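# Sort heavy parcels from cart into desk letter tray

## Task

Three identical-looking parcels sit on the cart's top tier; one or two are heavy and the others are far lighter, and motor effort readings grow with the load being held. Every heavy parcel must end up entirely within the walls of the letter tray on the desk, and every light parcel must end up on the cart's top tier within its rim. At the end the gripper must have released and the robot must have backed away, so nothing stays in place only because the robot holds it. The robot must not tip over or finish leaning.

## Robot and tools

ROBOT: a Hello Robot Stretch 4 with one arm. It has an omni-wheel base, a lift that rides up a vertical mast, an arm that telescopes forward, a wrist with yaw, pitch and roll joints, and a two-finger gripper. It stands about 1.6 m tall, and no part of the base rim is more than 0.23 m from the base origin.

FRAMES: the base frame has its origin on the floor below the base centre, with x forward, y left and z up. hand_pose is a point between the open fingertips, given in the base frame. With all wrist joints at 0 its axes line up with the base frame. Its printed value may be slightly wrong. The odometry frame is the base frame as it was when the scene began. base_odometry counts wheel rotation only, so wheel slip looks like travel. Its heading is positive to the left and runs from -3.142 to 3.142.

execute_actions has two arguments.
- "actions": a list holding one action or none. An empty list just reports the state and images.
- "cameras": a list drawn from head_camera, head_left_camera, head_right_camera, wrist_camera and all. Omitting it, passing null or passing ["all"] returns every camera. [] returns no images. Any unknown name makes the whole call fail.

An action contains "base", "joints" or both, and may add "pace" and "contact_limits". Alternatively it is just {"end_of_arm": "enable_torque"}, which re-powers any wrist or gripper motor that has shut itself off; that motor then holds its current position. All motions in one action begin at the same moment but may finish at different times. No action lasts more than 15 s.

"base" takes a single key, and each key is a relative offset measured from where the base last reported itself:
- translate_m: metres, forward positive, -2 to 2.
- strafe_m: metres sideways, left positive, -2 to 2.
- rotate_rad: radians, counter-clockwise seen from above is positive, -3.2 to 3.2.

"joints" maps joint names to absolute targets (tolerance shown in brackets):
- lift_m: 0 to 1.2 m (±0.004).
- arm_m: extension, 0 to 0.55 m (±0.004).
- wrist_yaw_rad: -1.134 to 4.276 (±0.02). 0 points straight ahead, positive turns left, 3.14 is folded back, and above 3.4 the arm may block it.
- wrist_pitch_rad: -1.117 to 4.259 (±0.05). 0 is level and 1.57 points straight down.
- wrist_roll_rad: -1.117 to 4.259 (±0.02). At 0 the fingers are level with each other; positive rolls clockwise as seen from behind the gripper.
- gripper_m: fingertip gap, -0.038 to 0.141 m (±0.004). Negative values press the fingers together.

A joint target outside its range is clipped and run, and the result notes this. Any other out-of-range value or unknown key rejects the call, and nothing moves. Any part you leave out of an action may still be driving toward its earlier target, and the status fields will not show it.

"pace" can be slow, default, fast or max; default is used if it is omitted. Base top speeds are 0.1, 0.3, 0.4 and 0.6 m/s, and turning rates are 1, 2, 3 and 4 rad/s, in that order. When the lift is above 0.2 at the start of a move, these are reduced, down to 0.3 m/s and 1 rad/s at lift 1.2.

"contact_limits" accepts only arm_m, from 0 (most sensitive) to 0.75, with 0.5 as the default. It sets how much force the arm may use before it halts.

Once a result reports a stop, any later execute_actions, wait or finished_scene calls in that same reply are skipped.

wait: "seconds", 0 to 10. It sends no new command and returns the same state and images as an empty action.

zoom_image: "camera" plus "region" [x0, y0, x1, y1] in pixels of that camera's most recent full image, measured from the top-left corner. The region can be at most 504x504.

finished_scene: "scene" is the current scene's number. It ends the scene permanently and reports whether the goal was met. Call it only after the parcels are settled and the robot has let go. A reply that contains no tool call ends the whole session.

RESULTS:
- pictures: the order of the returned images.
- base_status and joint_status: how each motion ended. "done" for the base means the wheels turned the commanded amount, even if they slipped. off_target means the part rested short of its target and may still be pushing.
- contact_stop_at_<key>: something blocked that part, which then goes slack. A slack lift can sink under a load, and slack wheels can drift.
- limit_stop_at_<name>: a built-in limit stopped the motion. limit_stop_at_tilt means the lean exceeds 6 degrees; the lift, arm and wheels go limp and ignore commands until the lean drops. limit_stop_at_own_body means self-collision was prevented; you can move away from the body.
- torque_fault: a wrist motor hit maximum effort and went limp. Send enable_torque.
- on_its_own: things this call did not command. "held at" gives the held target, not the actual position.
- lidar_m: 12 distances in metres from the base origin, one per 30 degree sector. The 1st is straight ahead, then counter-clockwise: 4th left, 7th behind, 10th right. "-" means nothing seen, or closer than 0.25 m. It sees table tops but may miss glass and thin legs.
- wrist_depth_mm: a 7x7 grid of median depths, 100 to 2000 mm, starting top-left.
- turned_by_wheels vs turned_by_imu: a gap above about 0.1 rad points to a collision or slip.
- base_tilt: forward and right leans in degrees, each with a fixed offset of up to about 1.5.
- motor_effort: a percentage of the maximum, positive toward higher joint values, with the peak in brackets. Readings are noisy and carry small fixed offsets.

IDENTIFYING WEIGHT: lift each parcel with a level gripper and compare the rest efforts. A heavier load pushes wrist_pitch_rad effort further from 0 and raises lift effort.

GRIPPING: command a gap smaller than the parcel. Smaller values squeeze harder and pull the parcel toward the wrist. A firm grip shows as a change in gripper effort; the gap reading does not show it. If the fingertips jam on a surface, raise the lift.

CAUTIONS: to unfold at the start, send lift_m 0.4 with wrist_yaw_rad 0. A tilted-up pitch combined with a strong roll risks self-collision. With more than 1 kg held and arm_m above 0.2, driving or turning (especially fast) can tip the robot, as can a sustained push or pull with the gripper high. Avoid drops, slams, hard impacts and forceful pushes. A loose object may be nudged by an outside disturbance now and then.

CAMERAS: head_camera sits atop the mast looking forward and down; turn the base to look elsewhere. head_left_camera and head_right_camera are fisheyes beside it, aimed more steeply and showing the base and arm. wrist_camera looks along the fingers, with the fingertips near the bottom of its image. The calibration lines use OpenCV conventions, and T_world_to_cam maps the base frame into each camera's frame.

Each tool is called after ">>>" by a JSON object that holds its "method" and its "body", one argument or row to a line.

## Session

>>> {"method": "execute_actions", "body": {
  "actions": []
}}

Scene clock: 0.00 s.
base_odometry: x=+0.000 y=+0.000 heading=+0.000 (m, m, rad; odometry frame)
turned_by_wheels: +0.000 (rad since the last result)
turned_by_imu: +0.000 (rad since the last result)
base_tilt: forward=-0.1 right=+0.1 (deg)
lidar_m: 1.32 1.83 1.78 1.76 2.00 2.13 1.64 1.77 1.55 1.53 1.97 1.31
base_status: not commanded
joint_positions: lift_m=+0.148 arm_m=+0.001 wrist_yaw_rad=+3.098 wrist_pitch_rad=+0.010 wrist_roll_rad=-0.011 gripper_m=+0.057
joint_status: not commanded
motor_effort: lift_m=+18 arm_m=+0 wrist_yaw_rad=+0 wrist_pitch_rad=-9 wrist_roll_rad=-1 gripper_m=-4 wheel_0=+0 wheel_1=+0 wheel_2=-1 (%)
hand_pose: x=-0.1130 y=+0.1000 z=+0.3232 quat_wxyz=(+0.022, -0.005, -0.006, +1.000) (m; base frame)
wrist_depth_mm: 136 139 - - - - - / - 138 - - - - - / 106 138 1708 - - - - / 116 139 1983 - - - - / 137 - 1983 - - - 1863 / 1464 1397 197 1229 199 1138 1060 / 917 831 866 111 809 732 759
pictures: head_camera, head_left_camera, head_right_camera, wrist_camera
Images, in order (width x height): head_camera 420x560, head_left_camera 420x672, head_right_camera 420x672, wrist_camera 616x392.

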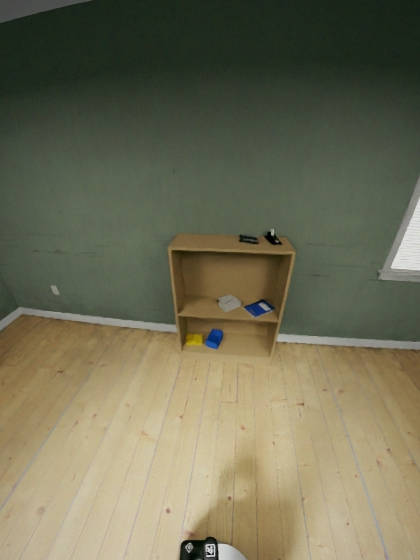

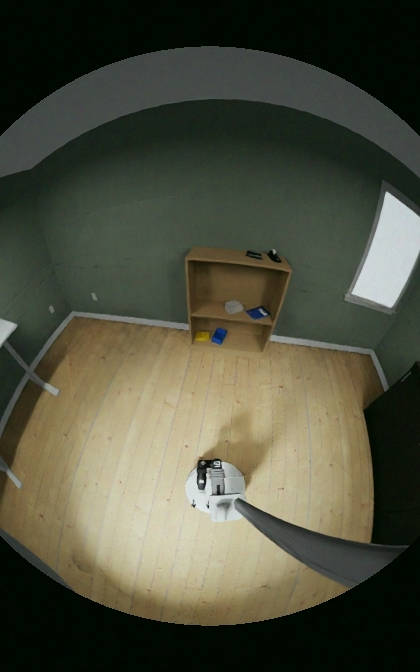

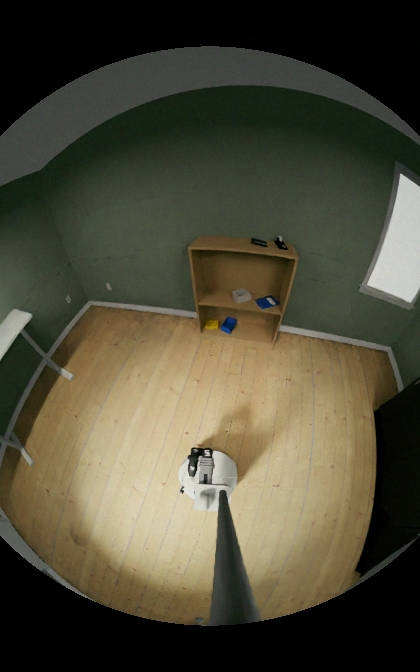

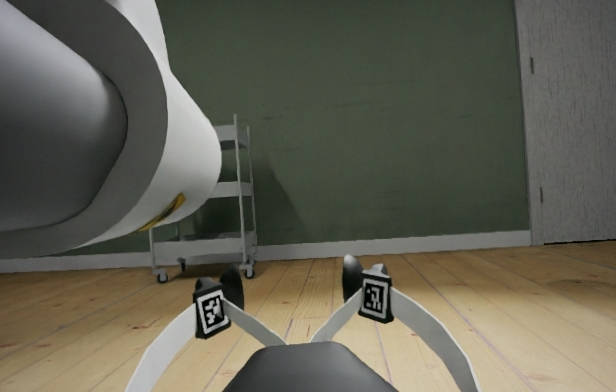

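>>> {"method": "execute_actions", "body": {
  "actions": [
    {"base":{"rotate_rad":-3.0},"joints":{"lift_m":0.4,"wrist_yaw_rad":0},"pace":"fast"}
  ]
}}

Scene clock: 12.87 s.
base_odometry: x=+0.000 y=+0.000 heading=-3.000 (m, m, rad; odometry frame)
turned_by_wheels: -3.000 (rad since the last result)
turned_by_imu: -2.971 (rad since the last result)
base_tilt: forward=-0.1 right=+0.2 (deg)
lidar_m: 1.66 1.74 1.54 1.55 1.81 1.31 1.32 2.02 1.75 1.79 2.34 2.11
base_status: done
joint_positions: lift_m=+0.400 arm_m=+0.001 wrist_yaw_rad=+0.001 wrist_pitch_rad=+0.010 wrist_roll_rad=-0.011 gripper_m=+0.057
joint_status: all done
motor_effort: lift_m=+20(23) arm_m=-1(0) wrist_yaw_rad=-1(11) wrist_pitch_rad=-9(8) wrist_roll_rad=-1(1) gripper_m=-4(3) wheel_0=+0(10) wheel_1=-1(10) wheel_2=-1(5) (%)
hand_pose: x=+0.4600 y=-0.0872 z=+0.5751 quat_wxyz=(+1.000, -0.006, +0.005, +0.000) (m; base frame)
wrist_depth_mm: - - - 1983 1863 1708 1661 / - - - 1983 1808 1708 1661 / - - - 1983 1863 1756 1618 / - - - 1983 1921 1708 1618 / - - - 1863 1808 1756 1618 / - - 196 1464 199 1708 1618 / 1499 1366 1430 112 1336 1205 1229
pictures: head_camera, head_left_camera, head_right_camera, wrist_camera
camera_calibration (this result's frames):
wrist_camera: T_world_to_cam=[[-0.0597045, -0.994425, -0.0869194, -0.0224147], [-0.016325, 0.0880358, -0.995984, 0.645666], [0.998083, -0.0580458, -0.0214901, -0.221605], [0, 0, 0, 1]] pos_world=[0.230383, -0.0919947, 0.636362]
Images, in order (width x height): head_camera 420x560, head_left_camera 420x672, head_right_camera 420x672, wrist_camera 616x392.

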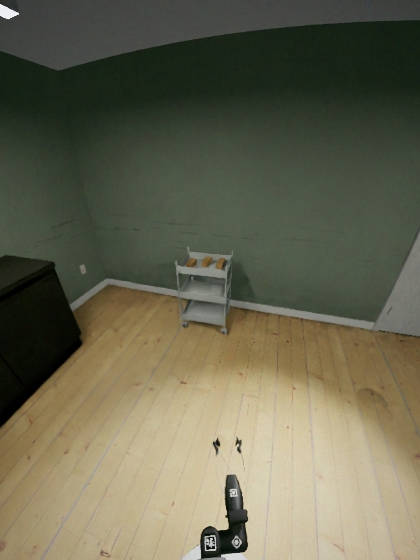

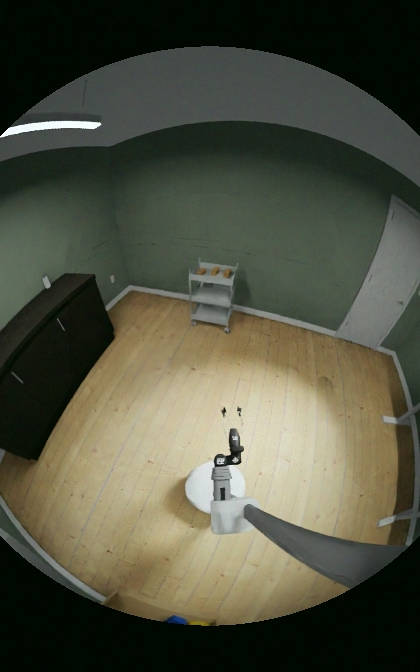

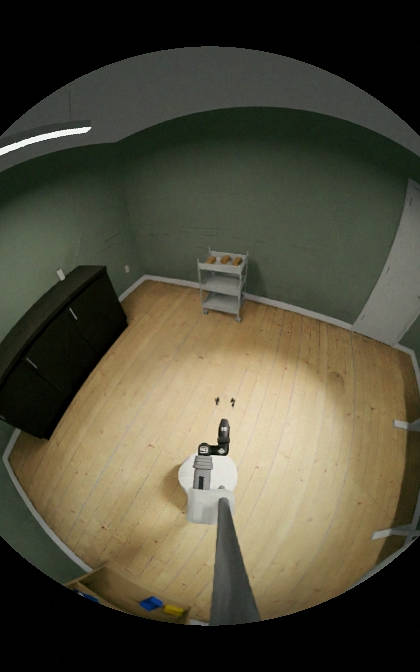

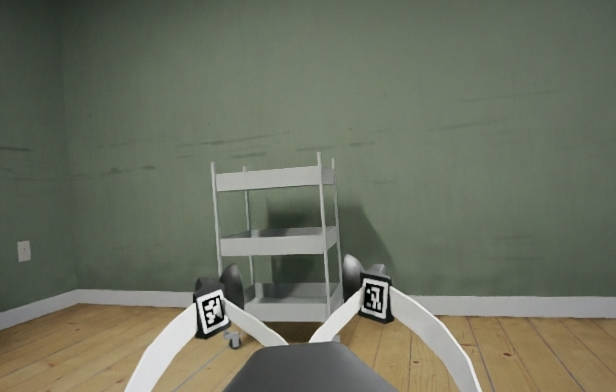

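>>> {"method": "execute_actions", "body": {
  "actions": [
    {"base":{"rotate_rad":-0.16},"pace":"fast"}
  ],
  "cameras": []
}}

>>> {"method": "execute_actions", "body": {
  "actions": [
    {"base":{"translate_m":0.8},"joints":{"lift_m":0.8,"wrist_pitch_rad":0.4},"pace":"fast"}
  ]
}}

Scene clock: 24.07 s.
base_odometry: x=+0.000 y=+0.000 heading=+3.123 (m, m, rad; odometry frame)
turned_by_wheels: -0.160 (rad since the last result)
turned_by_imu: -0.159 (rad since the last result)
base_tilt: forward=+0.0 right=+0.1 (deg)
lidar_m: 1.64 1.79 1.55 1.53 1.96 1.33 1.33 1.80 1.78 1.75 2.01 2.12
base_status: done
joint_positions: lift_m=+0.400 arm_m=+0.001 wrist_yaw_rad=+0.000 wrist_pitch_rad=+0.010 wrist_roll_rad=-0.011 gripper_m=+0.057
joint_status: not commanded
motor_effort: lift_m=+20(19) arm_m=+0(0) wrist_yaw_rad=-2(3) wrist_pitch_rad=-7(7) wrist_roll_rad=-1(1) gripper_m=-1(4) wheel_0=+0(4) wheel_1=+0(5) wheel_2=+0(3) (%)
hand_pose: x=+0.4599 y=-0.0874 z=+0.5751 quat_wxyz=(+1.000, -0.006, +0.005, +0.000) (m; base frame)
wrist_depth_mm: - - 1921 1921 1863 1808 1756 / - - 1983 1921 1921 1808 1756 / - - 1983 1921 1863 1808 1756 / - - 1983 1921 1863 1808 1756 / - - 1808 1863 1863 1808 1756 / - - 196 1921 199 1756 1756 / 1499 1366 1430 112 1336 1205 1229
pictures: none
No camera images: the call's "cameras" was empty. Leave "cameras" out to get every camera's image.

Scene clock: 27.43 s.
base_odometry: x=-0.800 y=+0.015 heading=+3.123 (m, m, rad; odometry frame)
turned_by_wheels: +0.000 (rad since the last result)
turned_by_imu: +0.001 (rad since the last result)
base_tilt: forward=-0.1 right=+0.1 (deg)
lidar_m: 0.86 0.92 1.40 1.40 1.58 2.13 2.09 2.72 1.94 1.93 1.62 1.34
base_status: done
joint_positions: lift_m=+0.800 arm_m=+0.001 wrist_yaw_rad=+0.000 wrist_pitch_rad=+0.402 wrist_roll_rad=-0.011 gripper_m=+0.057
joint_status: all done
motor_effort: lift_m=+20(22) arm_m=+0(0) wrist_yaw_rad=+0(1) wrist_pitch_rad=-9(6) wrist_roll_rad=-1(1) gripper_m=-5(4) wheel_0=-1(5) wheel_1=-1(7) wheel_2=+0(12) (%)
hand_pose: x=+0.4369 y=-0.0874 z=+0.8651 quat_wxyz=(+0.980, -0.006, +0.200, +0.001) (m; base frame)
wrist_depth_mm: 1078 1060 1025 991 976 946 931 / 1138 1118 1078 1060 1025 1008 976 / 1229 1182 1138 1138 1078 1078 1042 / 809 854 904 1205 1160 1138 1098 / 1366 1060 1060 1255 1229 1182 1160 / 917 931 196 1366 200 1281 1281 / 1229 1025 1060 111 1255 1182 1205
pictures: head_camera, head_left_camera, head_right_camera, wrist_camera
camera_calibration (this result's frames):
wrist_camera: T_world_to_cam=[[-0.088884, -0.994393, -0.0572931, -0.0116231], [-0.395487, 0.0880259, -0.914243, 1.02908], [0.91416, -0.0586029, -0.401094, 0.172644], [0, 0, 0, 1]] pos_world=[0.248132, -0.0920264, 1.00941]
Images, in order (width x height): head_camera 420x560, head_left_camera 420x672, head_right_camera 420x672, wrist_camera 616x392.

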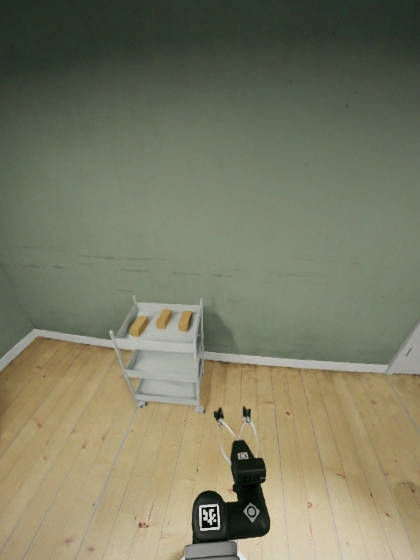

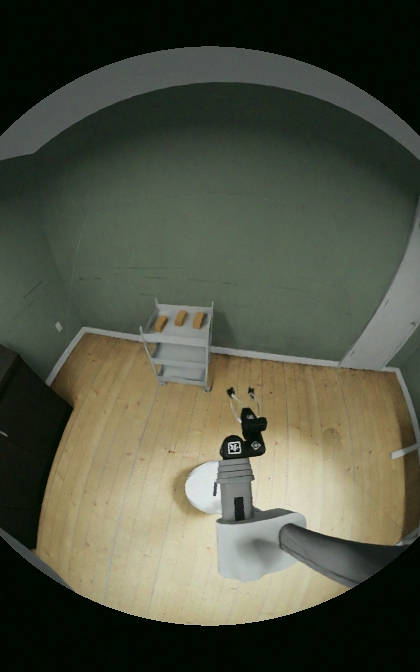

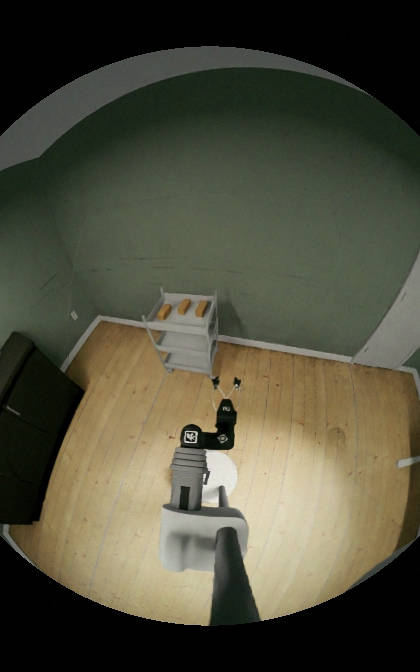

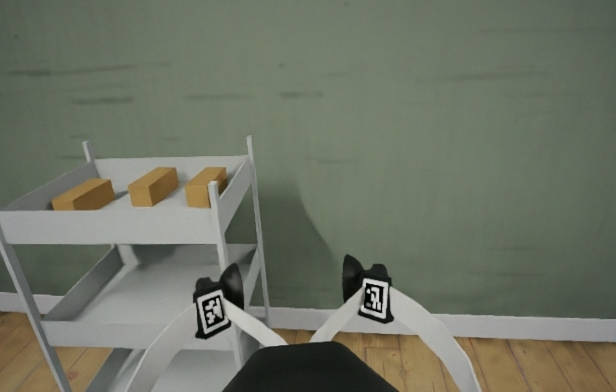

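>>> {"method": "execute_actions", "body": {
  "actions": [
    {"base":{"strafe_m":0.18},"joints":{"gripper_m":0.12},"pace":"fast"}
  ],
  "cameras": []
}}

>>> {"method": "execute_actions", "body": {
  "actions": [
    {"base":{"translate_m":0.35},"joints":{"lift_m":0.72},"pace":"fast"}
  ],
  "cameras": ["wrist_camera","head_camera"]
}}

Scene clock: 41.67 s.
base_odometry: x=-0.803 y=-0.165 heading=+3.123 (m, m, rad; odometry frame)
turned_by_wheels: +0.000 (rad since the last result)
turned_by_imu: +0.000 (rad since the last result)
base_tilt: forward=-0.1 right=+0.1 (deg)
lidar_m: 0.85 0.94 1.23 1.23 1.38 2.40 2.08 2.66 2.11 2.10 1.67 1.38
base_status: done
joint_positions: lift_m=+0.800 arm_m=+0.001 wrist_yaw_rad=+0.000 wrist_pitch_rad=+0.402 wrist_roll_rad=-0.011 gripper_m=+0.120
joint_status: all done
motor_effort: lift_m=+20(20) arm_m=+0(0) wrist_yaw_rad=-1(0) wrist_pitch_rad=-8(7) wrist_roll_rad=-1(0) gripper_m=-1(4) wheel_0=+1(9) wheel_1=-2(10) wheel_2=-1(1) (%)
hand_pose: x=+0.4369 y=-0.0874 z=+0.8651 quat_wxyz=(+0.980, -0.006, +0.200, +0.001) (m; base frame)
wrist_depth_mm: 1118 1078 1042 1042 1008 976 960 / 1182 1160 1118 1078 1078 1060 1008 / 1281 1205 1182 1138 1118 1098 1078 / 1336 809 866 931 1205 1160 1138 / 1464 1366 1098 1078 1281 1255 1205 / 1499 798 820 917 1336 1308 1281 / 1281 1229 1042 112 1229 1160 1205
pictures: none
No camera images: the call's "cameras" was empty. Leave "cameras" out to get every camera's image.

Scene clock: 43.93 s.
base_odometry: x=-1.153 y=-0.159 heading=+3.123 (m, m, rad; odometry frame)
turned_by_wheels: +0.000 (rad since the last result)
turned_by_imu: +0.000 (rad since the last result)
base_tilt: forward=-0.2 right=+0.1 (deg)
lidar_m: 0.52 0.57 1.80 1.17 1.29 2.07 2.42 3.03 2.19 2.19 1.25 0.52
base_status: done
joint_positions: lift_m=+0.720 arm_m=+0.001 wrist_yaw_rad=+0.000 wrist_pitch_rad=+0.402 wrist_roll_rad=-0.011 gripper_m=+0.120
joint_status: all done
motor_effort: lift_m=+16(18) arm_m=-1(0) wrist_yaw_rad=-1(1) wrist_pitch_rad=-7(7) wrist_roll_rad=-1(1) gripper_m=-1(2) wheel_0=+1(6) wheel_1=+0(7) wheel_2=+1(8) (%)
hand_pose: x=+0.4369 y=-0.0874 z=+0.7854 quat_wxyz=(+0.980, -0.006, +0.200, +0.001) (m; base frame)
wrist_depth_mm: 768 750 732 715 691 676 668 / 809 798 768 768 741 723 699 / 866 854 831 798 778 768 741 / 621 654 609 634 831 809 788 / 459 504 500 492 878 866 842 / 355 342 336 336 315 917 904 / 1138 634 661 112 1025 991 960
pictures: head_camera, wrist_camera
camera_calibration (this result's frames):
wrist_camera: T_world_to_cam=[[-0.0888952, -0.994392, -0.0572828, -0.0161932], [-0.395593, 0.0880278, -0.914198, 0.956249], [0.914114, -0.0586072, -0.4012, 0.140804], [0, 0, 0, 1]] pos_world=[0.248135, -0.0920268, 0.929764]
Images, in order (width x height): head_camera 420x560, wrist_camera 616x392.

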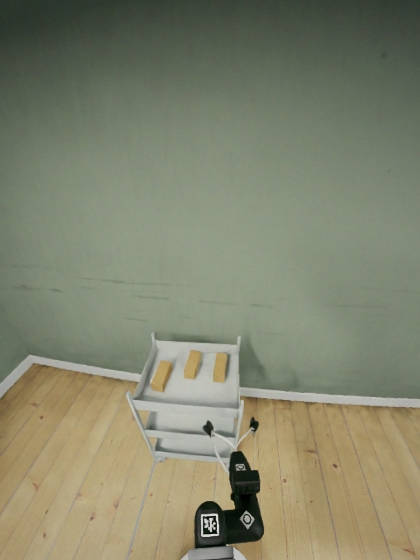

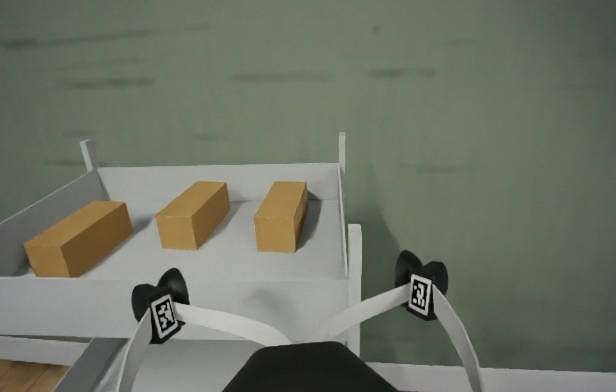

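>>> {"method": "execute_actions", "body": {
  "actions": [
    {"joints":{"arm_m":0.4,"wrist_pitch_rad":0.9,"gripper_m":0.1,"lift_m":0.8}}
  ],
  "cameras": ["wrist_camera"]
}}

Scene clock: 54.60 s.
base_odometry: x=-1.153 y=-0.159 heading=+3.123 (m, m, rad; odometry frame)
turned_by_wheels: +0.000 (rad since the last result)
turned_by_imu: +0.000 (rad since the last result)
base_tilt: forward=+0.0 right=+0.1 (deg)
lidar_m: 0.50 0.58 1.81 1.17 1.30 2.07 2.42 3.07 2.18 2.19 1.25 0.51
base_status: not commanded
joint_positions: lift_m=+0.800 arm_m=+0.399 wrist_yaw_rad=+0.000 wrist_pitch_rad=+0.901 wrist_roll_rad=-0.011 gripper_m=+0.100
joint_status: all done
motor_effort: lift_m=+18(22) arm_m=+7(12) wrist_yaw_rad=-1(30) wrist_pitch_rad=-7(41) wrist_roll_rad=-1(4) gripper_m=-3(1) wheel_0=+0(1) wheel_1=+1(2) wheel_2=-1(5) (%)
hand_pose: x=+0.7487 y=-0.0874 z=+0.7519 quat_wxyz=(+0.900, -0.005, +0.436, +0.002) (m; base frame)
wrist_depth_mm: 427 415 404 394 384 375 368 / 492 477 462 449 439 424 413 / 580 554 544 521 496 488 473 / 342 336 342 336 343 574 559 / 343 290 343 291 343 699 668 / 296 255 252 257 207 878 842 / 233 238 281 111 283 891 904
pictures: wrist_camera
camera_calibration (this result's frames):
wrist_camera: T_world_to_cam=[[-0.105589, -0.994379, -0.00787438, -0.0150382], [-0.784883, 0.0882008, -0.613334, 1.11423], [0.610581, -0.0585812, -0.789784, 0.361792], [0, 0, 0, 1]] pos_world=[0.65205, -0.0920356, 0.969015]
Images, in order (width x height): wrist_camera 616x392.

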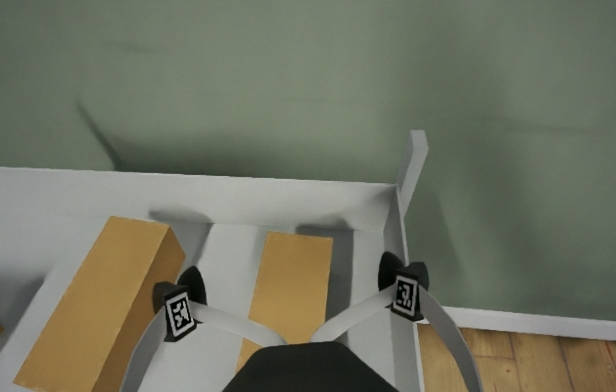

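>>> {"method": "execute_actions", "body": {
  "actions": [
    {"joints":{"lift_m":0.715}}
  ],
  "cameras": []
}}

>>> {"method": "execute_actions", "body": {
  "actions": [
    {"joints":{"gripper_m":0.02}}
  ],
  "cameras": []
}}

>>> {"method": "execute_actions", "body": {
  "actions": [
    {"joints":{"lift_m":0.8}}
  ],
  "cameras": ["wrist_camera"]
}}

Scene clock: 66.87 s.
base_odometry: x=-1.153 y=-0.159 heading=+3.122 (m, m, rad; odometry frame)
turned_by_wheels: -0.001 (rad since the last result)
turned_by_imu: +0.011 (rad since the last result)
base_tilt: forward=-0.1 right=+0.1 (deg)
lidar_m: 0.52 0.59 1.79 1.16 1.31 2.09 2.43 2.60 2.19 2.19 1.25 0.51
base_status: not commanded
joint_positions: lift_m=+0.769 arm_m=+0.399 wrist_yaw_rad=-0.009 wrist_pitch_rad=+0.888 wrist_roll_rad=-0.016 gripper_m=+0.100
joint_status: lift_m contact_stop (moved -0.031 of -0.085)
on_its_own: lift_m is slack since a contact_stop (your +0.715 is given up); wrist_yaw_rad is at rest, and its effort (+24) is outside its rest range (-13 to +13); wrist_pitch_rad is at rest, and its effort (+33) is outside its rest range (-23 to +23); wrist_roll_rad is at rest, and its effort (+14) is outside its rest range (-13 to +13)
motor_effort: lift_m=+12(18) arm_m=+7(7) wrist_yaw_rad=+24(39) wrist_pitch_rad=+33(77) wrist_roll_rad=+14(25) gripper_m=-4(10) wheel_0=-2(4) wheel_1=+0(5) wheel_2=-6(11) (%)
hand_pose: x=+0.7509 y=-0.0890 z=+0.7236 quat_wxyz=(+0.903, -0.006, +0.430, +0.000) (m; base frame)
wrist_depth_mm: 421 415 404 394 384 373 366 / 488 469 459 445 433 421 407 / 554 535 530 512 488 480 466 / 334 315 322 315 312 559 544 / 319 267 322 264 319 676 661 / 238 235 231 236 206 798 809 / 211 224 263 112 260 878 904
pictures: none
No camera images: the call's "cameras" was empty. Leave "cameras" out to get every camera's image.

not run: a stop came earlier in this reply.

not run: a stop came earlier in this reply.

Contact; let me look.

>>> {"method": "execute_actions", "body": {
  "actions": [
    {"joints":{"lift_m":0.78}}
  ],
  "cameras": ["wrist_camera","head_right_camera"]
}}

Scene clock: 71.27 s.
base_odometry: x=-1.153 y=-0.159 heading=+3.123 (m, m, rad; odometry frame)
turned_by_wheels: +0.001 (rad since the last result)
turned_by_imu: +0.001 (rad since the last result)
base_tilt: forward=+0.0 right=+0.1 (deg)
lidar_m: 0.51 0.58 1.79 1.17 1.32 2.12 2.42 2.61 2.19 2.19 1.25 0.53
base_status: not commanded
joint_positions: lift_m=+0.780 arm_m=+0.399 wrist_yaw_rad=+0.000 wrist_pitch_rad=+0.902 wrist_roll_rad=-0.012 gripper_m=+0.100
joint_status: all done
motor_effort: lift_m=+18(19) arm_m=+6(6) wrist_yaw_rad=+1(14) wrist_pitch_rad=-6(26) wrist_roll_rad=+0(11) gripper_m=-2(4) wheel_0=+1(6) wheel_1=+1(2) wheel_2=-1(6) (%)
hand_pose: x=+0.7488 y=-0.0875 z=+0.7320 quat_wxyz=(+0.900, -0.005, +0.436, +0.002) (m; base frame)
wrist_depth_mm: 436 421 410 397 387 375 366 / 500 484 469 455 439 427 415 / 554 549 525 517 500 488 473 / 342 319 332 324 317 574 559 / 320 263 320 262 309 699 668 / 277 236 279 236 205 866 831 / 217 219 263 112 260 878 891
pictures: head_right_camera, wrist_camera
camera_calibration (this result's frames):
wrist_camera: T_world_to_cam=[[-0.105544, -0.994387, -0.0074063, -0.0156619], [-0.78494, 0.087881, -0.613307, 1.10203], [0.610516, -0.0589171, -0.78981, 0.346004], [0, 0, 0, 1]] pos_world=[0.652135, -0.092036, 0.949046]
Images, in order (width x height): head_right_camera 420x672, wrist_camera 616x392.

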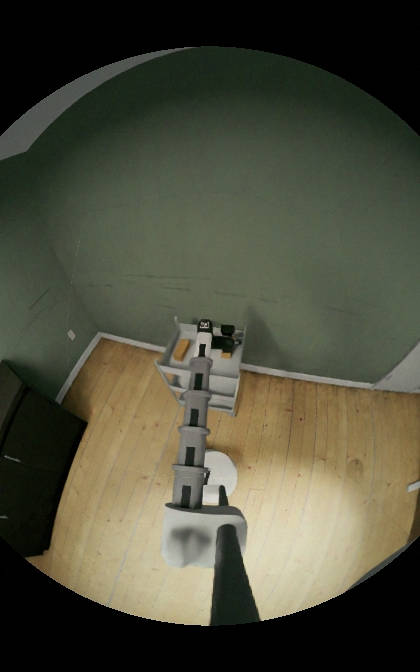

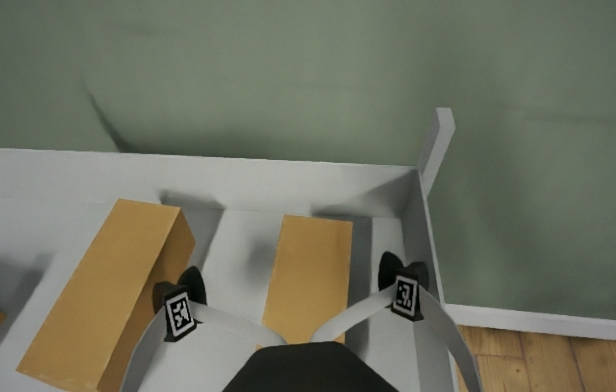

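>>> {"method": "execute_actions", "body": {
  "actions": [
    {"base":{"strafe_m":-0.012},"joints":{"gripper_m":0.085}}
  ],
  "cameras": []
}}

>>> {"method": "execute_actions", "body": {
  "actions": [
    {"joints":{"lift_m":0.72},"pace":"slow"}
  ],
  "cameras": ["wrist_camera"]
}}

Scene clock: 83.13 s.
base_odometry: x=-1.153 y=-0.147 heading=+3.123 (m, m, rad; odometry frame)
turned_by_wheels: +0.000 (rad since the last result)
turned_by_imu: +0.000 (rad since the last result)
base_tilt: forward=-0.1 right=+0.1 (deg)
lidar_m: 0.50 0.57 1.82 1.16 1.34 2.10 2.42 3.06 2.17 2.18 1.23 0.52
base_status: done
joint_positions: lift_m=+0.780 arm_m=+0.399 wrist_yaw_rad=+0.000 wrist_pitch_rad=+0.902 wrist_roll_rad=-0.012 gripper_m=+0.085
joint_status: all done
motor_effort: lift_m=+18(18) arm_m=+6(6) wrist_yaw_rad=+0(1) wrist_pitch_rad=-4(6) wrist_roll_rad=+1(1) gripper_m=-2(0) wheel_0=+1(7) wheel_1=+0(3) wheel_2=+0(3) (%)
hand_pose: x=+0.7488 y=-0.0875 z=+0.7320 quat_wxyz=(+0.900, -0.005, +0.436, +0.003) (m; base frame)
wrist_depth_mm: 433 418 410 397 384 375 366 / 496 484 466 452 436 421 413 / 564 544 525 517 488 488 473 / 340 315 330 320 317 580 549 / 319 266 320 266 322 691 668 / 239 243 202 236 198 866 842 / 213 232 260 111 259 878 891
pictures: none
No camera images: the call's "cameras" was empty. Leave "cameras" out to get every camera's image.

Scene clock: 84.50 s.
base_odometry: x=-1.153 y=-0.147 heading=+3.123 (m, m, rad; odometry frame)
turned_by_wheels: +0.000 (rad since the last result)
turned_by_imu: +0.000 (rad since the last result)
base_tilt: forward=-0.1 right=+0.1 (deg)
lidar_m: 0.52 0.58 1.81 1.18 1.34 2.08 2.42 2.60 2.18 2.17 1.25 0.54
base_status: not commanded
joint_positions: lift_m=+0.721 arm_m=+0.399 wrist_yaw_rad=-0.004 wrist_pitch_rad=+0.896 wrist_roll_rad=-0.012 gripper_m=+0.085
joint_status: all done
motor_effort: lift_m=+4(17) arm_m=+6(6) wrist_yaw_rad=+11(11) wrist_pitch_rad=+11(12) wrist_roll_rad=+0(1) gripper_m=-2(4) wheel_0=+1(1) wheel_1=+0(1) wheel_2=-2(2) (%)
hand_pose: x=+0.7497 y=-0.0882 z=+0.6741 quat_wxyz=(+0.901, -0.004, +0.433, +0.001) (m; base frame)
wrist_depth_mm: 427 413 404 392 382 370 364 / 492 473 462 449 427 413 407 / 282 277 273 270 270 480 466 / 235 242 298 231 291 559 544 / 203 248 259 210 257 661 654 / 187 229 189 185 199 820 809 / 187 211 173 112 216 820 842
pictures: wrist_camera
camera_calibration (this result's frames):
wrist_camera: T_world_to_cam=[[-0.109292, -0.993977, -0.00806151, -0.0133722], [-0.781058, 0.0908915, -0.617809, 1.06774], [0.61482, -0.0612252, -0.786287, 0.293855], [0, 0, 0, 1]] pos_world=[0.65184, -0.0923492, 0.890608]
Images, in order (width x height): wrist_camera 616x392.

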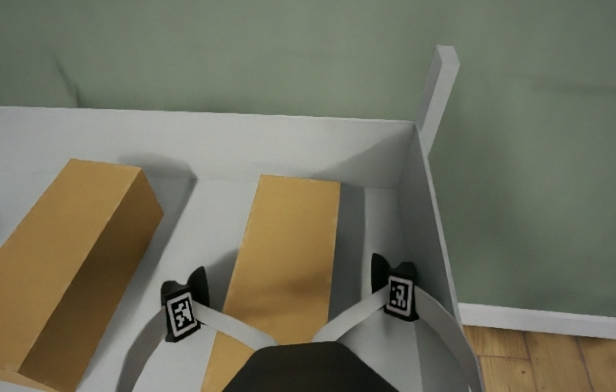

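Slightly resting on the tray; raise a little and grip.

>>> {"method": "execute_actions", "body": {
  "actions": [
    {"joints":{"lift_m":0.73,"gripper_m":0.03}}
  ],
  "cameras": []
}}

>>> {"method": "execute_actions", "body": {
  "actions": [
    {"joints":{"lift_m":0.8}}
  ],
  "cameras": ["wrist_camera"]
}}

Scene clock: 92.57 s.
base_odometry: x=-1.153 y=-0.147 heading=+3.123 (m, m, rad; odometry frame)
turned_by_wheels: +0.000 (rad since the last result)
turned_by_imu: +0.000 (rad since the last result)
base_tilt: forward=+0.0 right=+0.1 (deg)
lidar_m: 0.51 0.58 1.82 1.18 1.33 2.10 2.42 2.60 2.17 2.19 1.24 0.51
base_status: not commanded
joint_positions: lift_m=+0.730 arm_m=+0.399 wrist_yaw_rad=+0.000 wrist_pitch_rad=+0.902 wrist_roll_rad=-0.012 gripper_m=+0.030
joint_status: all done
motor_effort: lift_m=+18(18) arm_m=+6(6) wrist_yaw_rad=-1(11) wrist_pitch_rad=-6(12) wrist_roll_rad=+0(0) gripper_m=-13(13) wheel_0=+1(1) wheel_1=+0(0) wheel_2=-3(3) (%)
hand_pose: x=+0.7487 y=-0.0875 z=+0.6818 quat_wxyz=(+0.900, -0.005, +0.436, +0.002) (m; base frame)
wrist_depth_mm: 433 415 407 397 389 373 366 / 484 469 469 452 433 418 410 / 285 274 277 272 260 484 473 / 233 238 294 225 282 574 554 / 203 246 257 201 258 683 668 / 186 233 187 181 194 820 820 / 189 209 213 111 216 820 842
pictures: none
No camera images: the call's "cameras" was empty. Leave "cameras" out to get every camera's image.

Scene clock: 93.83 s.
base_odometry: x=-1.153 y=-0.147 heading=+3.123 (m, m, rad; odometry frame)
turned_by_wheels: +0.000 (rad since the last result)
turned_by_imu: +0.000 (rad since the last result)
base_tilt: forward=-0.1 right=+0.1 (deg)
lidar_m: 0.51 0.56 1.80 1.19 1.33 2.09 2.43 2.61 2.19 2.18 1.25 0.52
base_status: not commanded
joint_positions: lift_m=+0.800 arm_m=+0.399 wrist_yaw_rad=+0.000 wrist_pitch_rad=+0.902 wrist_roll_rad=-0.012 gripper_m=+0.030
joint_status: all done
motor_effort: lift_m=+21(22) arm_m=+6(6) wrist_yaw_rad=+0(1) wrist_pitch_rad=-8(7) wrist_roll_rad=+1(0) gripper_m=-13(15) wheel_0=+1(1) wheel_1=+0(0) wheel_2=-2(3) (%)
hand_pose: x=+0.7486 y=-0.0875 z=+0.7516 quat_wxyz=(+0.900, -0.005, +0.436, +0.002) (m; base frame)
wrist_depth_mm: 433 421 407 397 384 373 366 / 496 480 466 452 436 424 413 / 585 569 549 525 496 488 473 / 347 334 334 224 332 574 554 / 340 286 334 201 343 691 668 / 298 259 187 181 194 854 842 / 232 234 277 111 282 891 904
pictures: wrist_camera
camera_calibration (this result's frames):
wrist_camera: T_world_to_cam=[[-0.1054, -0.994402, -0.00741846, -0.0155844], [-0.785365, 0.087815, -0.612773, 1.11388], [0.609994, -0.0587601, -0.790225, 0.362308], [0, 0, 0, 1]] pos_world=[0.652152, -0.0920229, 0.968742]
Images, in order (width x height): wrist_camera 616x392.

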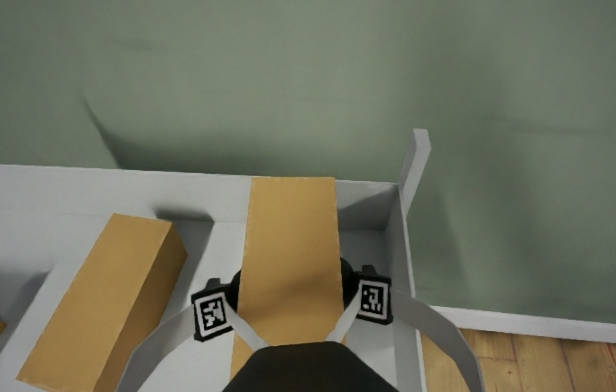

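>>> {"method": "execute_actions", "body": {
  "actions": [
    {"joints":{"lift_m":0.735}}
  ],
  "cameras": []
}}

>>> {"method": "execute_actions", "body": {
  "actions": [
    {"joints":{"gripper_m":0.085}}
  ],
  "cameras": []
}}

>>> {"method": "execute_actions", "body": {
  "actions": [
    {"joints":{"lift_m":0.8}}
  ],
  "cameras": []
}}

>>> {"method": "execute_actions", "body": {
  "actions": [
    {"base":{"strafe_m":0.125}}
  ],
  "cameras": ["wrist_camera"]
}}

Scene clock: 102.93 s.
base_odometry: x=-1.153 y=-0.147 heading=+3.123 (m, m, rad; odometry frame)
turned_by_wheels: +0.000 (rad since the last result)
turned_by_imu: +0.000 (rad since the last result)
base_tilt: forward=+0.0 right=+0.1 (deg)
lidar_m: 0.51 0.55 1.80 1.19 1.34 2.12 2.42 2.61 2.18 2.16 1.26 0.52
base_status: not commanded
joint_positions: lift_m=+0.735 arm_m=+0.399 wrist_yaw_rad=+0.000 wrist_pitch_rad=+0.902 wrist_roll_rad=-0.012 gripper_m=+0.030
joint_status: all done
motor_effort: lift_m=+15(19) arm_m=+6(6) wrist_yaw_rad=+0(0) wrist_pitch_rad=-8(8) wrist_roll_rad=+0(1) gripper_m=-13(14) wheel_0=+1(1) wheel_1=+0(1) wheel_2=-2(3) (%)
hand_pose: x=+0.7486 y=-0.0875 z=+0.6870 quat_wxyz=(+0.900, -0.005, +0.436, +0.002) (m; base frame)
wrist_depth_mm: 433 421 410 397 384 373 366 / 496 480 466 455 433 418 410 / 286 281 276 274 268 488 473 / 242 245 301 225 294 569 554 / 208 247 263 201 262 691 668 / 192 237 187 182 194 842 831 / 189 213 218 111 218 820 854
pictures: none
No camera images: the call's "cameras" was empty. Leave "cameras" out to get every camera's image.

Scene clock: 104.30 s.
base_odometry: x=-1.153 y=-0.147 heading=+3.123 (m, m, rad; odometry frame)
turned_by_wheels: +0.000 (rad since the last result)
turned_by_imu: +0.000 (rad since the last result)
base_tilt: forward=-0.1 right=+0.2 (deg)
lidar_m: 0.51 0.57 1.81 1.18 1.33 2.10 2.43 2.62 2.17 2.19 1.24 0.51
base_status: not commanded
joint_positions: lift_m=+0.735 arm_m=+0.399 wrist_yaw_rad=+0.000 wrist_pitch_rad=+0.902 wrist_roll_rad=-0.012 gripper_m=+0.085
joint_status: all done
motor_effort: lift_m=+15(15) arm_m=+6(6) wrist_yaw_rad=+0(0) wrist_pitch_rad=-8(8) wrist_roll_rad=+1(0) gripper_m=-3(15) wheel_0=+1(1) wheel_1=+1(0) wheel_2=-2(3) (%)
hand_pose: x=+0.7487 y=-0.0875 z=+0.6871 quat_wxyz=(+0.900, -0.005, +0.436, +0.002) (m; base frame)
wrist_depth_mm: 433 418 407 397 387 370 366 / 496 480 466 452 433 415 410 / 285 282 277 278 268 484 473 / 246 246 300 236 294 569 559 / 209 246 270 211 259 683 668 / 192 234 193 190 198 842 831 / 188 216 220 112 218 831 854
pictures: none
No camera images: the call's "cameras" was empty. Leave "cameras" out to get every camera's image.

Scene clock: 105.50 s.
base_odometry: x=-1.153 y=-0.147 heading=+3.123 (m, m, rad; odometry frame)
turned_by_wheels: +0.000 (rad since the last result)
turned_by_imu: +0.000 (rad since the last result)
base_tilt: forward=-0.1 right=+0.0 (deg)
lidar_m: 0.51 0.58 1.81 1.18 1.34 2.09 2.43 2.64 2.18 2.16 1.24 0.53
base_status: not commanded
joint_positions: lift_m=+0.800 arm_m=+0.399 wrist_yaw_rad=+0.000 wrist_pitch_rad=+0.902 wrist_roll_rad=-0.012 gripper_m=+0.085
joint_status: all done
motor_effort: lift_m=+20(21) arm_m=+6(6) wrist_yaw_rad=+1(0) wrist_pitch_rad=-6(7) wrist_roll_rad=+0(0) gripper_m=-2(2) wheel_0=+1(1) wheel_1=+0(1) wheel_2=-2(2) (%)
hand_pose: x=+0.7488 y=-0.0875 z=+0.7517 quat_wxyz=(+0.900, -0.005, +0.436, +0.002) (m; base frame)
wrist_depth_mm: 433 418 407 397 387 373 366 / 496 480 466 452 439 421 410 / 591 569 544 525 496 484 473 / 345 334 342 336 330 574 549 / 343 285 342 290 351 691 668 / 300 259 202 256 198 878 831 / 233 236 282 112 283 891 904
pictures: none
No camera images: the call's "cameras" was empty. Leave "cameras" out to get every camera's image.

Scene clock: 107.10 s.
base_odometry: x=-1.155 y=-0.272 heading=+3.123 (m, m, rad; odometry frame)
turned_by_wheels: +0.000 (rad since the last result)
turned_by_imu: +0.000 (rad since the last result)
base_tilt: forward=+0.0 right=+0.2 (deg)
lidar_m: 0.52 0.58 1.69 1.07 1.18 1.91 2.41 3.03 2.31 2.30 1.27 0.54
base_status: done
joint_positions: lift_m=+0.800 arm_m=+0.399 wrist_yaw_rad=+0.000 wrist_pitch_rad=+0.902 wrist_roll_rad=-0.012 gripper_m=+0.085
joint_status: not commanded
motor_effort: lift_m=+20(21) arm_m=+6(6) wrist_yaw_rad=+0(0) wrist_pitch_rad=-6(7) wrist_roll_rad=+0(0) gripper_m=-1(1) wheel_0=+0(6) wheel_1=-2(9) wheel_2=-1(0) (%)
hand_pose: x=+0.7488 y=-0.0875 z=+0.7517 quat_wxyz=(+0.900, -0.005, +0.436, +0.002) (m; base frame)
wrist_depth_mm: 462 449 433 424 413 399 389 / 525 512 496 480 466 452 439 / 580 585 564 554 544 517 473 / 334 364 359 340 345 338 539 / 324 343 342 297 330 298 317 / 293 260 202 262 198 257 294 / 232 241 272 112 283 229 274
pictures: wrist_camera
camera_calibration (this result's frames):
wrist_camera: T_world_to_cam=[[-0.105397, -0.994402, -0.00747067, -0.0155352], [-0.785061, 0.087815, -0.613162, 1.1141], [0.610385, -0.0587602, -0.789922, 0.361812], [0, 0, 0, 1]] pos_world=[0.652156, -0.092023, 0.968812]
Images, in order (width x height): wrist_camera 616x392.

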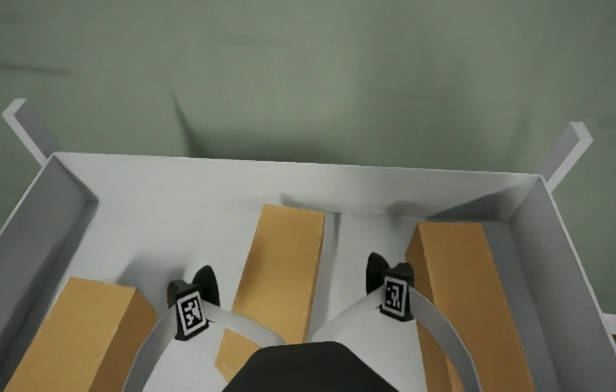

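>>> {"method": "execute_actions", "body": {
  "actions": [
    {"base":{"strafe_m":0.012},"joints":{"gripper_m":0.1}}
  ],
  "cameras": []
}}

>>> {"method": "execute_actions", "body": {
  "actions": [
    {"joints":{"lift_m":0.73}}
  ],
  "cameras": []
}}

>>> {"method": "execute_actions", "body": {
  "actions": [
    {"joints":{"gripper_m":0.03}}
  ],
  "cameras": []
}}

>>> {"method": "execute_actions", "body": {
  "actions": [
    {"joints":{"lift_m":0.8}}
  ],
  "cameras": ["wrist_camera"]
}}

Scene clock: 117.23 s.
base_odometry: x=-1.155 y=-0.284 heading=+3.123 (m, m, rad; odometry frame)
turned_by_wheels: +0.000 (rad since the last result)
turned_by_imu: +0.000 (rad since the last result)
base_tilt: forward=-0.1 right=+0.1 (deg)
lidar_m: 0.53 0.58 1.68 1.05 1.16 1.91 2.40 3.04 2.32 2.31 1.27 0.54
base_status: done
joint_positions: lift_m=+0.800 arm_m=+0.399 wrist_yaw_rad=+0.000 wrist_pitch_rad=+0.902 wrist_roll_rad=-0.012 gripper_m=+0.100
joint_status: all done
motor_effort: lift_m=+20(20) arm_m=+6(6) wrist_yaw_rad=+0(1) wrist_pitch_rad=-4(6) wrist_roll_rad=+1(0) gripper_m=-2(1) wheel_0=-1(7) wheel_1=-1(5) wheel_2=+0(4) (%)
hand_pose: x=+0.7488 y=-0.0875 z=+0.7517 quat_wxyz=(+0.900, -0.005, +0.436, +0.002) (m; base frame)
wrist_depth_mm: 462 452 436 424 413 399 392 / 525 517 496 484 473 452 442 / 585 585 569 549 539 525 492 / 334 366 364 342 347 340 322 / 312 343 343 290 338 291 319 / 293 251 251 257 205 257 298 / 236 236 279 112 283 234 278
pictures: none
No camera images: the call's "cameras" was empty. Leave "cameras" out to get every camera's image.

Scene clock: 118.50 s.
base_odometry: x=-1.155 y=-0.284 heading=+3.123 (m, m, rad; odometry frame)
turned_by_wheels: +0.000 (rad since the last result)
turned_by_imu: +0.000 (rad since the last result)
base_tilt: forward=-0.1 right=+0.1 (deg)
lidar_m: 0.54 0.59 1.67 1.04 1.17 1.91 2.41 3.05 2.32 2.32 1.26 0.55
base_status: not commanded
joint_positions: lift_m=+0.730 arm_m=+0.399 wrist_yaw_rad=+0.000 wrist_pitch_rad=+0.901 wrist_roll_rad=-0.012 gripper_m=+0.100
joint_status: all done
motor_effort: lift_m=+13(19) arm_m=+6(6) wrist_yaw_rad=+0(0) wrist_pitch_rad=-2(6) wrist_roll_rad=+0(1) gripper_m=-1(1) wheel_0=-1(1) wheel_1=-1(1) wheel_2=+0(0) (%)
hand_pose: x=+0.7490 y=-0.0875 z=+0.6825 quat_wxyz=(+0.900, -0.005, +0.435, +0.002) (m; base frame)
wrist_depth_mm: 462 449 436 427 413 399 392 / 389 488 473 469 452 445 442 / 298 309 304 282 293 286 282 / 290 297 298 231 298 238 287 / 206 259 260 211 267 216 208 / 187 211 190 186 205 197 187 / 176 211 214 111 219 194 175
pictures: none
No camera images: the call's "cameras" was empty. Leave "cameras" out to get every camera's image.

Scene clock: 120.03 s.
base_odometry: x=-1.155 y=-0.284 heading=+3.123 (m, m, rad; odometry frame)
turned_by_wheels: +0.000 (rad since the last result)
turned_by_imu: +0.000 (rad since the last result)
base_tilt: forward=-0.1 right=+0.1 (deg)
lidar_m: 0.53 0.58 1.68 1.05 1.19 1.88 2.42 3.02 2.32 2.30 1.28 0.55
base_status: not commanded
joint_positions: lift_m=+0.730 arm_m=+0.399 wrist_yaw_rad=+0.000 wrist_pitch_rad=+0.902 wrist_roll_rad=-0.012 gripper_m=+0.030
joint_status: all done
motor_effort: lift_m=+15(15) arm_m=+6(6) wrist_yaw_rad=+0(1) wrist_pitch_rad=-7(6) wrist_roll_rad=+0(0) gripper_m=-13(14) wheel_0=-1(1) wheel_1=-1(1) wheel_2=+0(0) (%)
hand_pose: x=+0.7487 y=-0.0875 z=+0.6821 quat_wxyz=(+0.900, -0.005, +0.436, +0.002) (m; base frame)
wrist_depth_mm: 466 449 436 424 413 402 394 / 394 488 473 462 455 442 433 / 298 309 303 289 294 281 283 / 286 296 296 226 296 236 262 / 203 257 258 202 264 214 206 / 185 228 187 181 194 197 185 / 176 208 213 111 217 189 174
pictures: none
No camera images: the call's "cameras" was empty. Leave "cameras" out to get every camera's image.

Scene clock: 121.30 s.
base_odometry: x=-1.155 y=-0.284 heading=+3.123 (m, m, rad; odometry frame)
turned_by_wheels: +0.000 (rad since the last result)
turned_by_imu: +0.000 (rad since the last result)
base_tilt: forward=+0.0 right=+0.1 (deg)
lidar_m: 0.54 0.58 1.68 1.05 1.16 1.91 2.40 3.03 2.31 2.30 1.28 0.55
base_status: not commanded
joint_positions: lift_m=+0.800 arm_m=+0.399 wrist_yaw_rad=+0.000 wrist_pitch_rad=+0.902 wrist_roll_rad=-0.012 gripper_m=+0.030
joint_status: all done
motor_effort: lift_m=+21(21) arm_m=+6(6) wrist_yaw_rad=+1(0) wrist_pitch_rad=-8(6) wrist_roll_rad=+0(0) gripper_m=-12(13) wheel_0=-1(1) wheel_1=-1(1) wheel_2=+0(0) (%)
hand_pose: x=+0.7486 y=-0.0875 z=+0.7516 quat_wxyz=(+0.900, -0.005, +0.436, +0.002) (m; base frame)
wrist_depth_mm: 462 449 436 424 413 402 392 / 530 517 500 484 469 452 439 / 585 585 564 535 544 521 492 / 334 364 359 227 347 343 322 / 310 342 336 202 338 290 317 / 291 260 187 181 194 256 298 / 236 229 277 112 283 234 277
pictures: wrist_camera
camera_calibration (this result's frames):
wrist_camera: T_world_to_cam=[[-0.105483, -0.994393, -0.00741955, -0.015536], [-0.78542, 0.087887, -0.612692, 1.11383], [0.609909, -0.0588011, -0.790287, 0.362417], [0, 0, 0, 1]] pos_world=[0.652144, -0.0920296, 0.968733]
Images, in order (width x height): wrist_camera 616x392.

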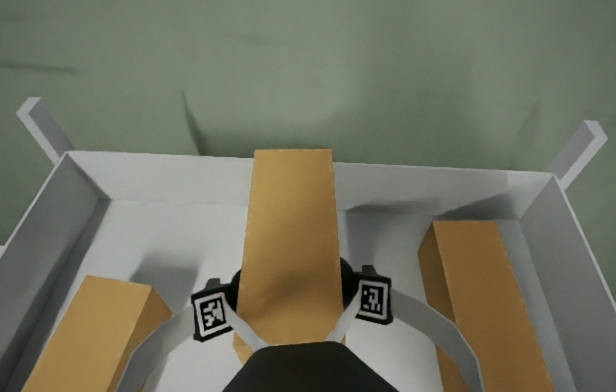

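Same as the first: light. So the left one must be heavy.

>>> {"method": "execute_actions", "body": {
  "actions": [
    {"joints":{"lift_m":0.735}}
  ],
  "cameras": []
}}

>>> {"method": "execute_actions", "body": {
  "actions": [
    {"joints":{"gripper_m":0.1}}
  ],
  "cameras": []
}}

>>> {"method": "execute_actions", "body": {
  "actions": [
    {"joints":{"lift_m":0.8}}
  ],
  "cameras": []
}}

>>> {"method": "execute_actions", "body": {
  "actions": [
    {"base":{"strafe_m":0.13},"joints":{"arm_m":0.36}}
  ],
  "cameras": ["wrist_camera"]
}}

Scene clock: 130.60 s.
base_odometry: x=-1.155 y=-0.284 heading=+3.123 (m, m, rad; odometry frame)
turned_by_wheels: +0.000 (rad since the last result)
turned_by_imu: +0.000 (rad since the last result)
base_tilt: forward=+0.0 right=+0.2 (deg)
lidar_m: 0.54 0.60 1.68 1.04 1.17 1.91 2.40 3.04 2.32 2.31 1.24 0.55
base_status: not commanded
joint_positions: lift_m=+0.735 arm_m=+0.399 wrist_yaw_rad=+0.000 wrist_pitch_rad=+0.902 wrist_roll_rad=-0.012 gripper_m=+0.030
joint_status: all done
motor_effort: lift_m=+15(19) arm_m=+6(6) wrist_yaw_rad=+0(1) wrist_pitch_rad=-8(7) wrist_roll_rad=+0(0) gripper_m=-13(14) wheel_0=-1(1) wheel_1=-1(1) wheel_2=+0(0) (%)
hand_pose: x=+0.7486 y=-0.0875 z=+0.6870 quat_wxyz=(+0.900, -0.005, +0.436, +0.002) (m; base frame)
wrist_depth_mm: 466 449 436 424 415 402 392 / 392 488 480 473 459 449 442 / 297 310 301 289 294 289 283 / 293 300 300 227 303 241 289 / 209 263 263 202 270 220 211 / 190 229 187 181 193 198 190 / 178 208 217 112 221 189 178
pictures: none
No camera images: the call's "cameras" was empty. Leave "cameras" out to get every camera's image.

Scene clock: 132.13 s.
base_odometry: x=-1.155 y=-0.284 heading=+3.123 (m, m, rad; odometry frame)
turned_by_wheels: +0.000 (rad since the last result)
turned_by_imu: +0.000 (rad since the last result)
base_tilt: forward=-0.1 right=+0.1 (deg)
lidar_m: 0.53 0.57 1.67 1.06 1.17 1.91 2.41 3.02 2.32 2.31 1.27 0.54
base_status: not commanded
joint_positions: lift_m=+0.735 arm_m=+0.399 wrist_yaw_rad=+0.000 wrist_pitch_rad=+0.902 wrist_roll_rad=-0.012 gripper_m=+0.100
joint_status: all done
motor_effort: lift_m=+15(15) arm_m=+6(6) wrist_yaw_rad=-1(0) wrist_pitch_rad=-5(8) wrist_roll_rad=+0(0) gripper_m=-2(12) wheel_0=-1(1) wheel_1=-1(1) wheel_2=+0(0) (%)
hand_pose: x=+0.7487 y=-0.0875 z=+0.6871 quat_wxyz=(+0.900, -0.005, +0.436, +0.002) (m; base frame)
wrist_depth_mm: 462 449 436 427 413 402 392 / 392 488 488 473 459 452 439 / 297 310 303 290 294 287 283 / 294 301 300 236 301 242 289 / 209 264 268 211 271 220 211 / 190 213 196 190 206 198 190 / 178 213 220 111 222 195 177
pictures: none
No camera images: the call's "cameras" was empty. Leave "cameras" out to get every camera's image.

Scene clock: 133.33 s.
base_odometry: x=-1.155 y=-0.284 heading=+3.123 (m, m, rad; odometry frame)
turned_by_wheels: +0.000 (rad since the last result)
turned_by_imu: +0.000 (rad since the last result)
base_tilt: forward=-0.1 right=+0.1 (deg)
lidar_m: 0.54 0.58 1.67 1.04 1.17 1.90 2.41 3.03 2.31 2.30 1.28 0.53
base_status: not commanded
joint_positions: lift_m=+0.800 arm_m=+0.399 wrist_yaw_rad=+0.000 wrist_pitch_rad=+0.902 wrist_roll_rad=-0.012 gripper_m=+0.100
joint_status: all done
motor_effort: lift_m=+20(22) arm_m=+6(6) wrist_yaw_rad=+0(1) wrist_pitch_rad=-6(6) wrist_roll_rad=+0(0) gripper_m=-1(1) wheel_0=-1(1) wheel_1=-1(1) wheel_2=+0(0) (%)
hand_pose: x=+0.7487 y=-0.0875 z=+0.7517 quat_wxyz=(+0.900, -0.005, +0.436, +0.002) (m; base frame)
wrist_depth_mm: 462 449 436 424 410 402 392 / 530 517 500 484 469 455 439 / 591 585 569 554 544 521 492 / 332 366 364 345 347 340 322 / 312 343 343 290 336 291 317 / 291 251 297 257 206 257 298 / 236 235 282 112 283 234 277
pictures: none
No camera images: the call's "cameras" was empty. Leave "cameras" out to get every camera's image.

Scene clock: 134.97 s.
base_odometry: x=-1.158 y=-0.414 heading=+3.123 (m, m, rad; odometry frame)
turned_by_wheels: +0.000 (rad since the last result)
turned_by_imu: +0.000 (rad since the last result)
base_tilt: forward=-0.1 right=+0.1 (deg)
lidar_m: 0.54 1.22 1.56 0.91 1.05 1.67 2.41 3.01 2.44 2.39 1.30 0.56
base_status: done
joint_positions: lift_m=+0.800 arm_m=+0.361 wrist_yaw_rad=+0.000 wrist_pitch_rad=+0.902 wrist_roll_rad=-0.012 gripper_m=+0.100
joint_status: all done
motor_effort: lift_m=+20(21) arm_m=-7(7) wrist_yaw_rad=-2(1) wrist_pitch_rad=-5(5) wrist_roll_rad=+0(0) gripper_m=-5(1) wheel_0=+1(8) wheel_1=+0(9) wheel_2=-1(4) (%)
hand_pose: x=+0.7111 y=-0.0874 z=+0.7517 quat_wxyz=(+0.900, -0.005, +0.436, +0.003) (m; base frame)
wrist_depth_mm: 530 517 504 488 477 462 455 / 615 597 564 559 544 525 508 / 732 699 382 387 379 375 377 / 891 842 377 384 368 377 347 / 1060 1008 329 290 338 290 330 / 991 991 252 262 206 271 312 / 904 272 274 112 282 278 282
pictures: wrist_camera
camera_calibration (this result's frames):
wrist_camera: T_world_to_cam=[[-0.105379, -0.994404, -0.00748926, -0.0194995], [-0.785023, 0.0878091, -0.613212, 1.08454], [0.610438, -0.0587406, -0.789883, 0.384759], [0, 0, 0, 1]] pos_world=[0.614459, -0.0920215, 0.968819]
Images, in order (width x height): wrist_camera 616x392.

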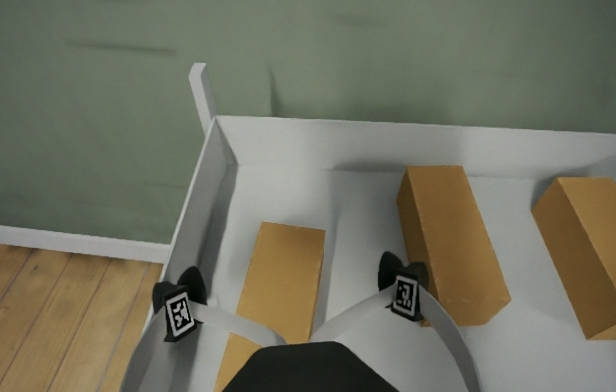

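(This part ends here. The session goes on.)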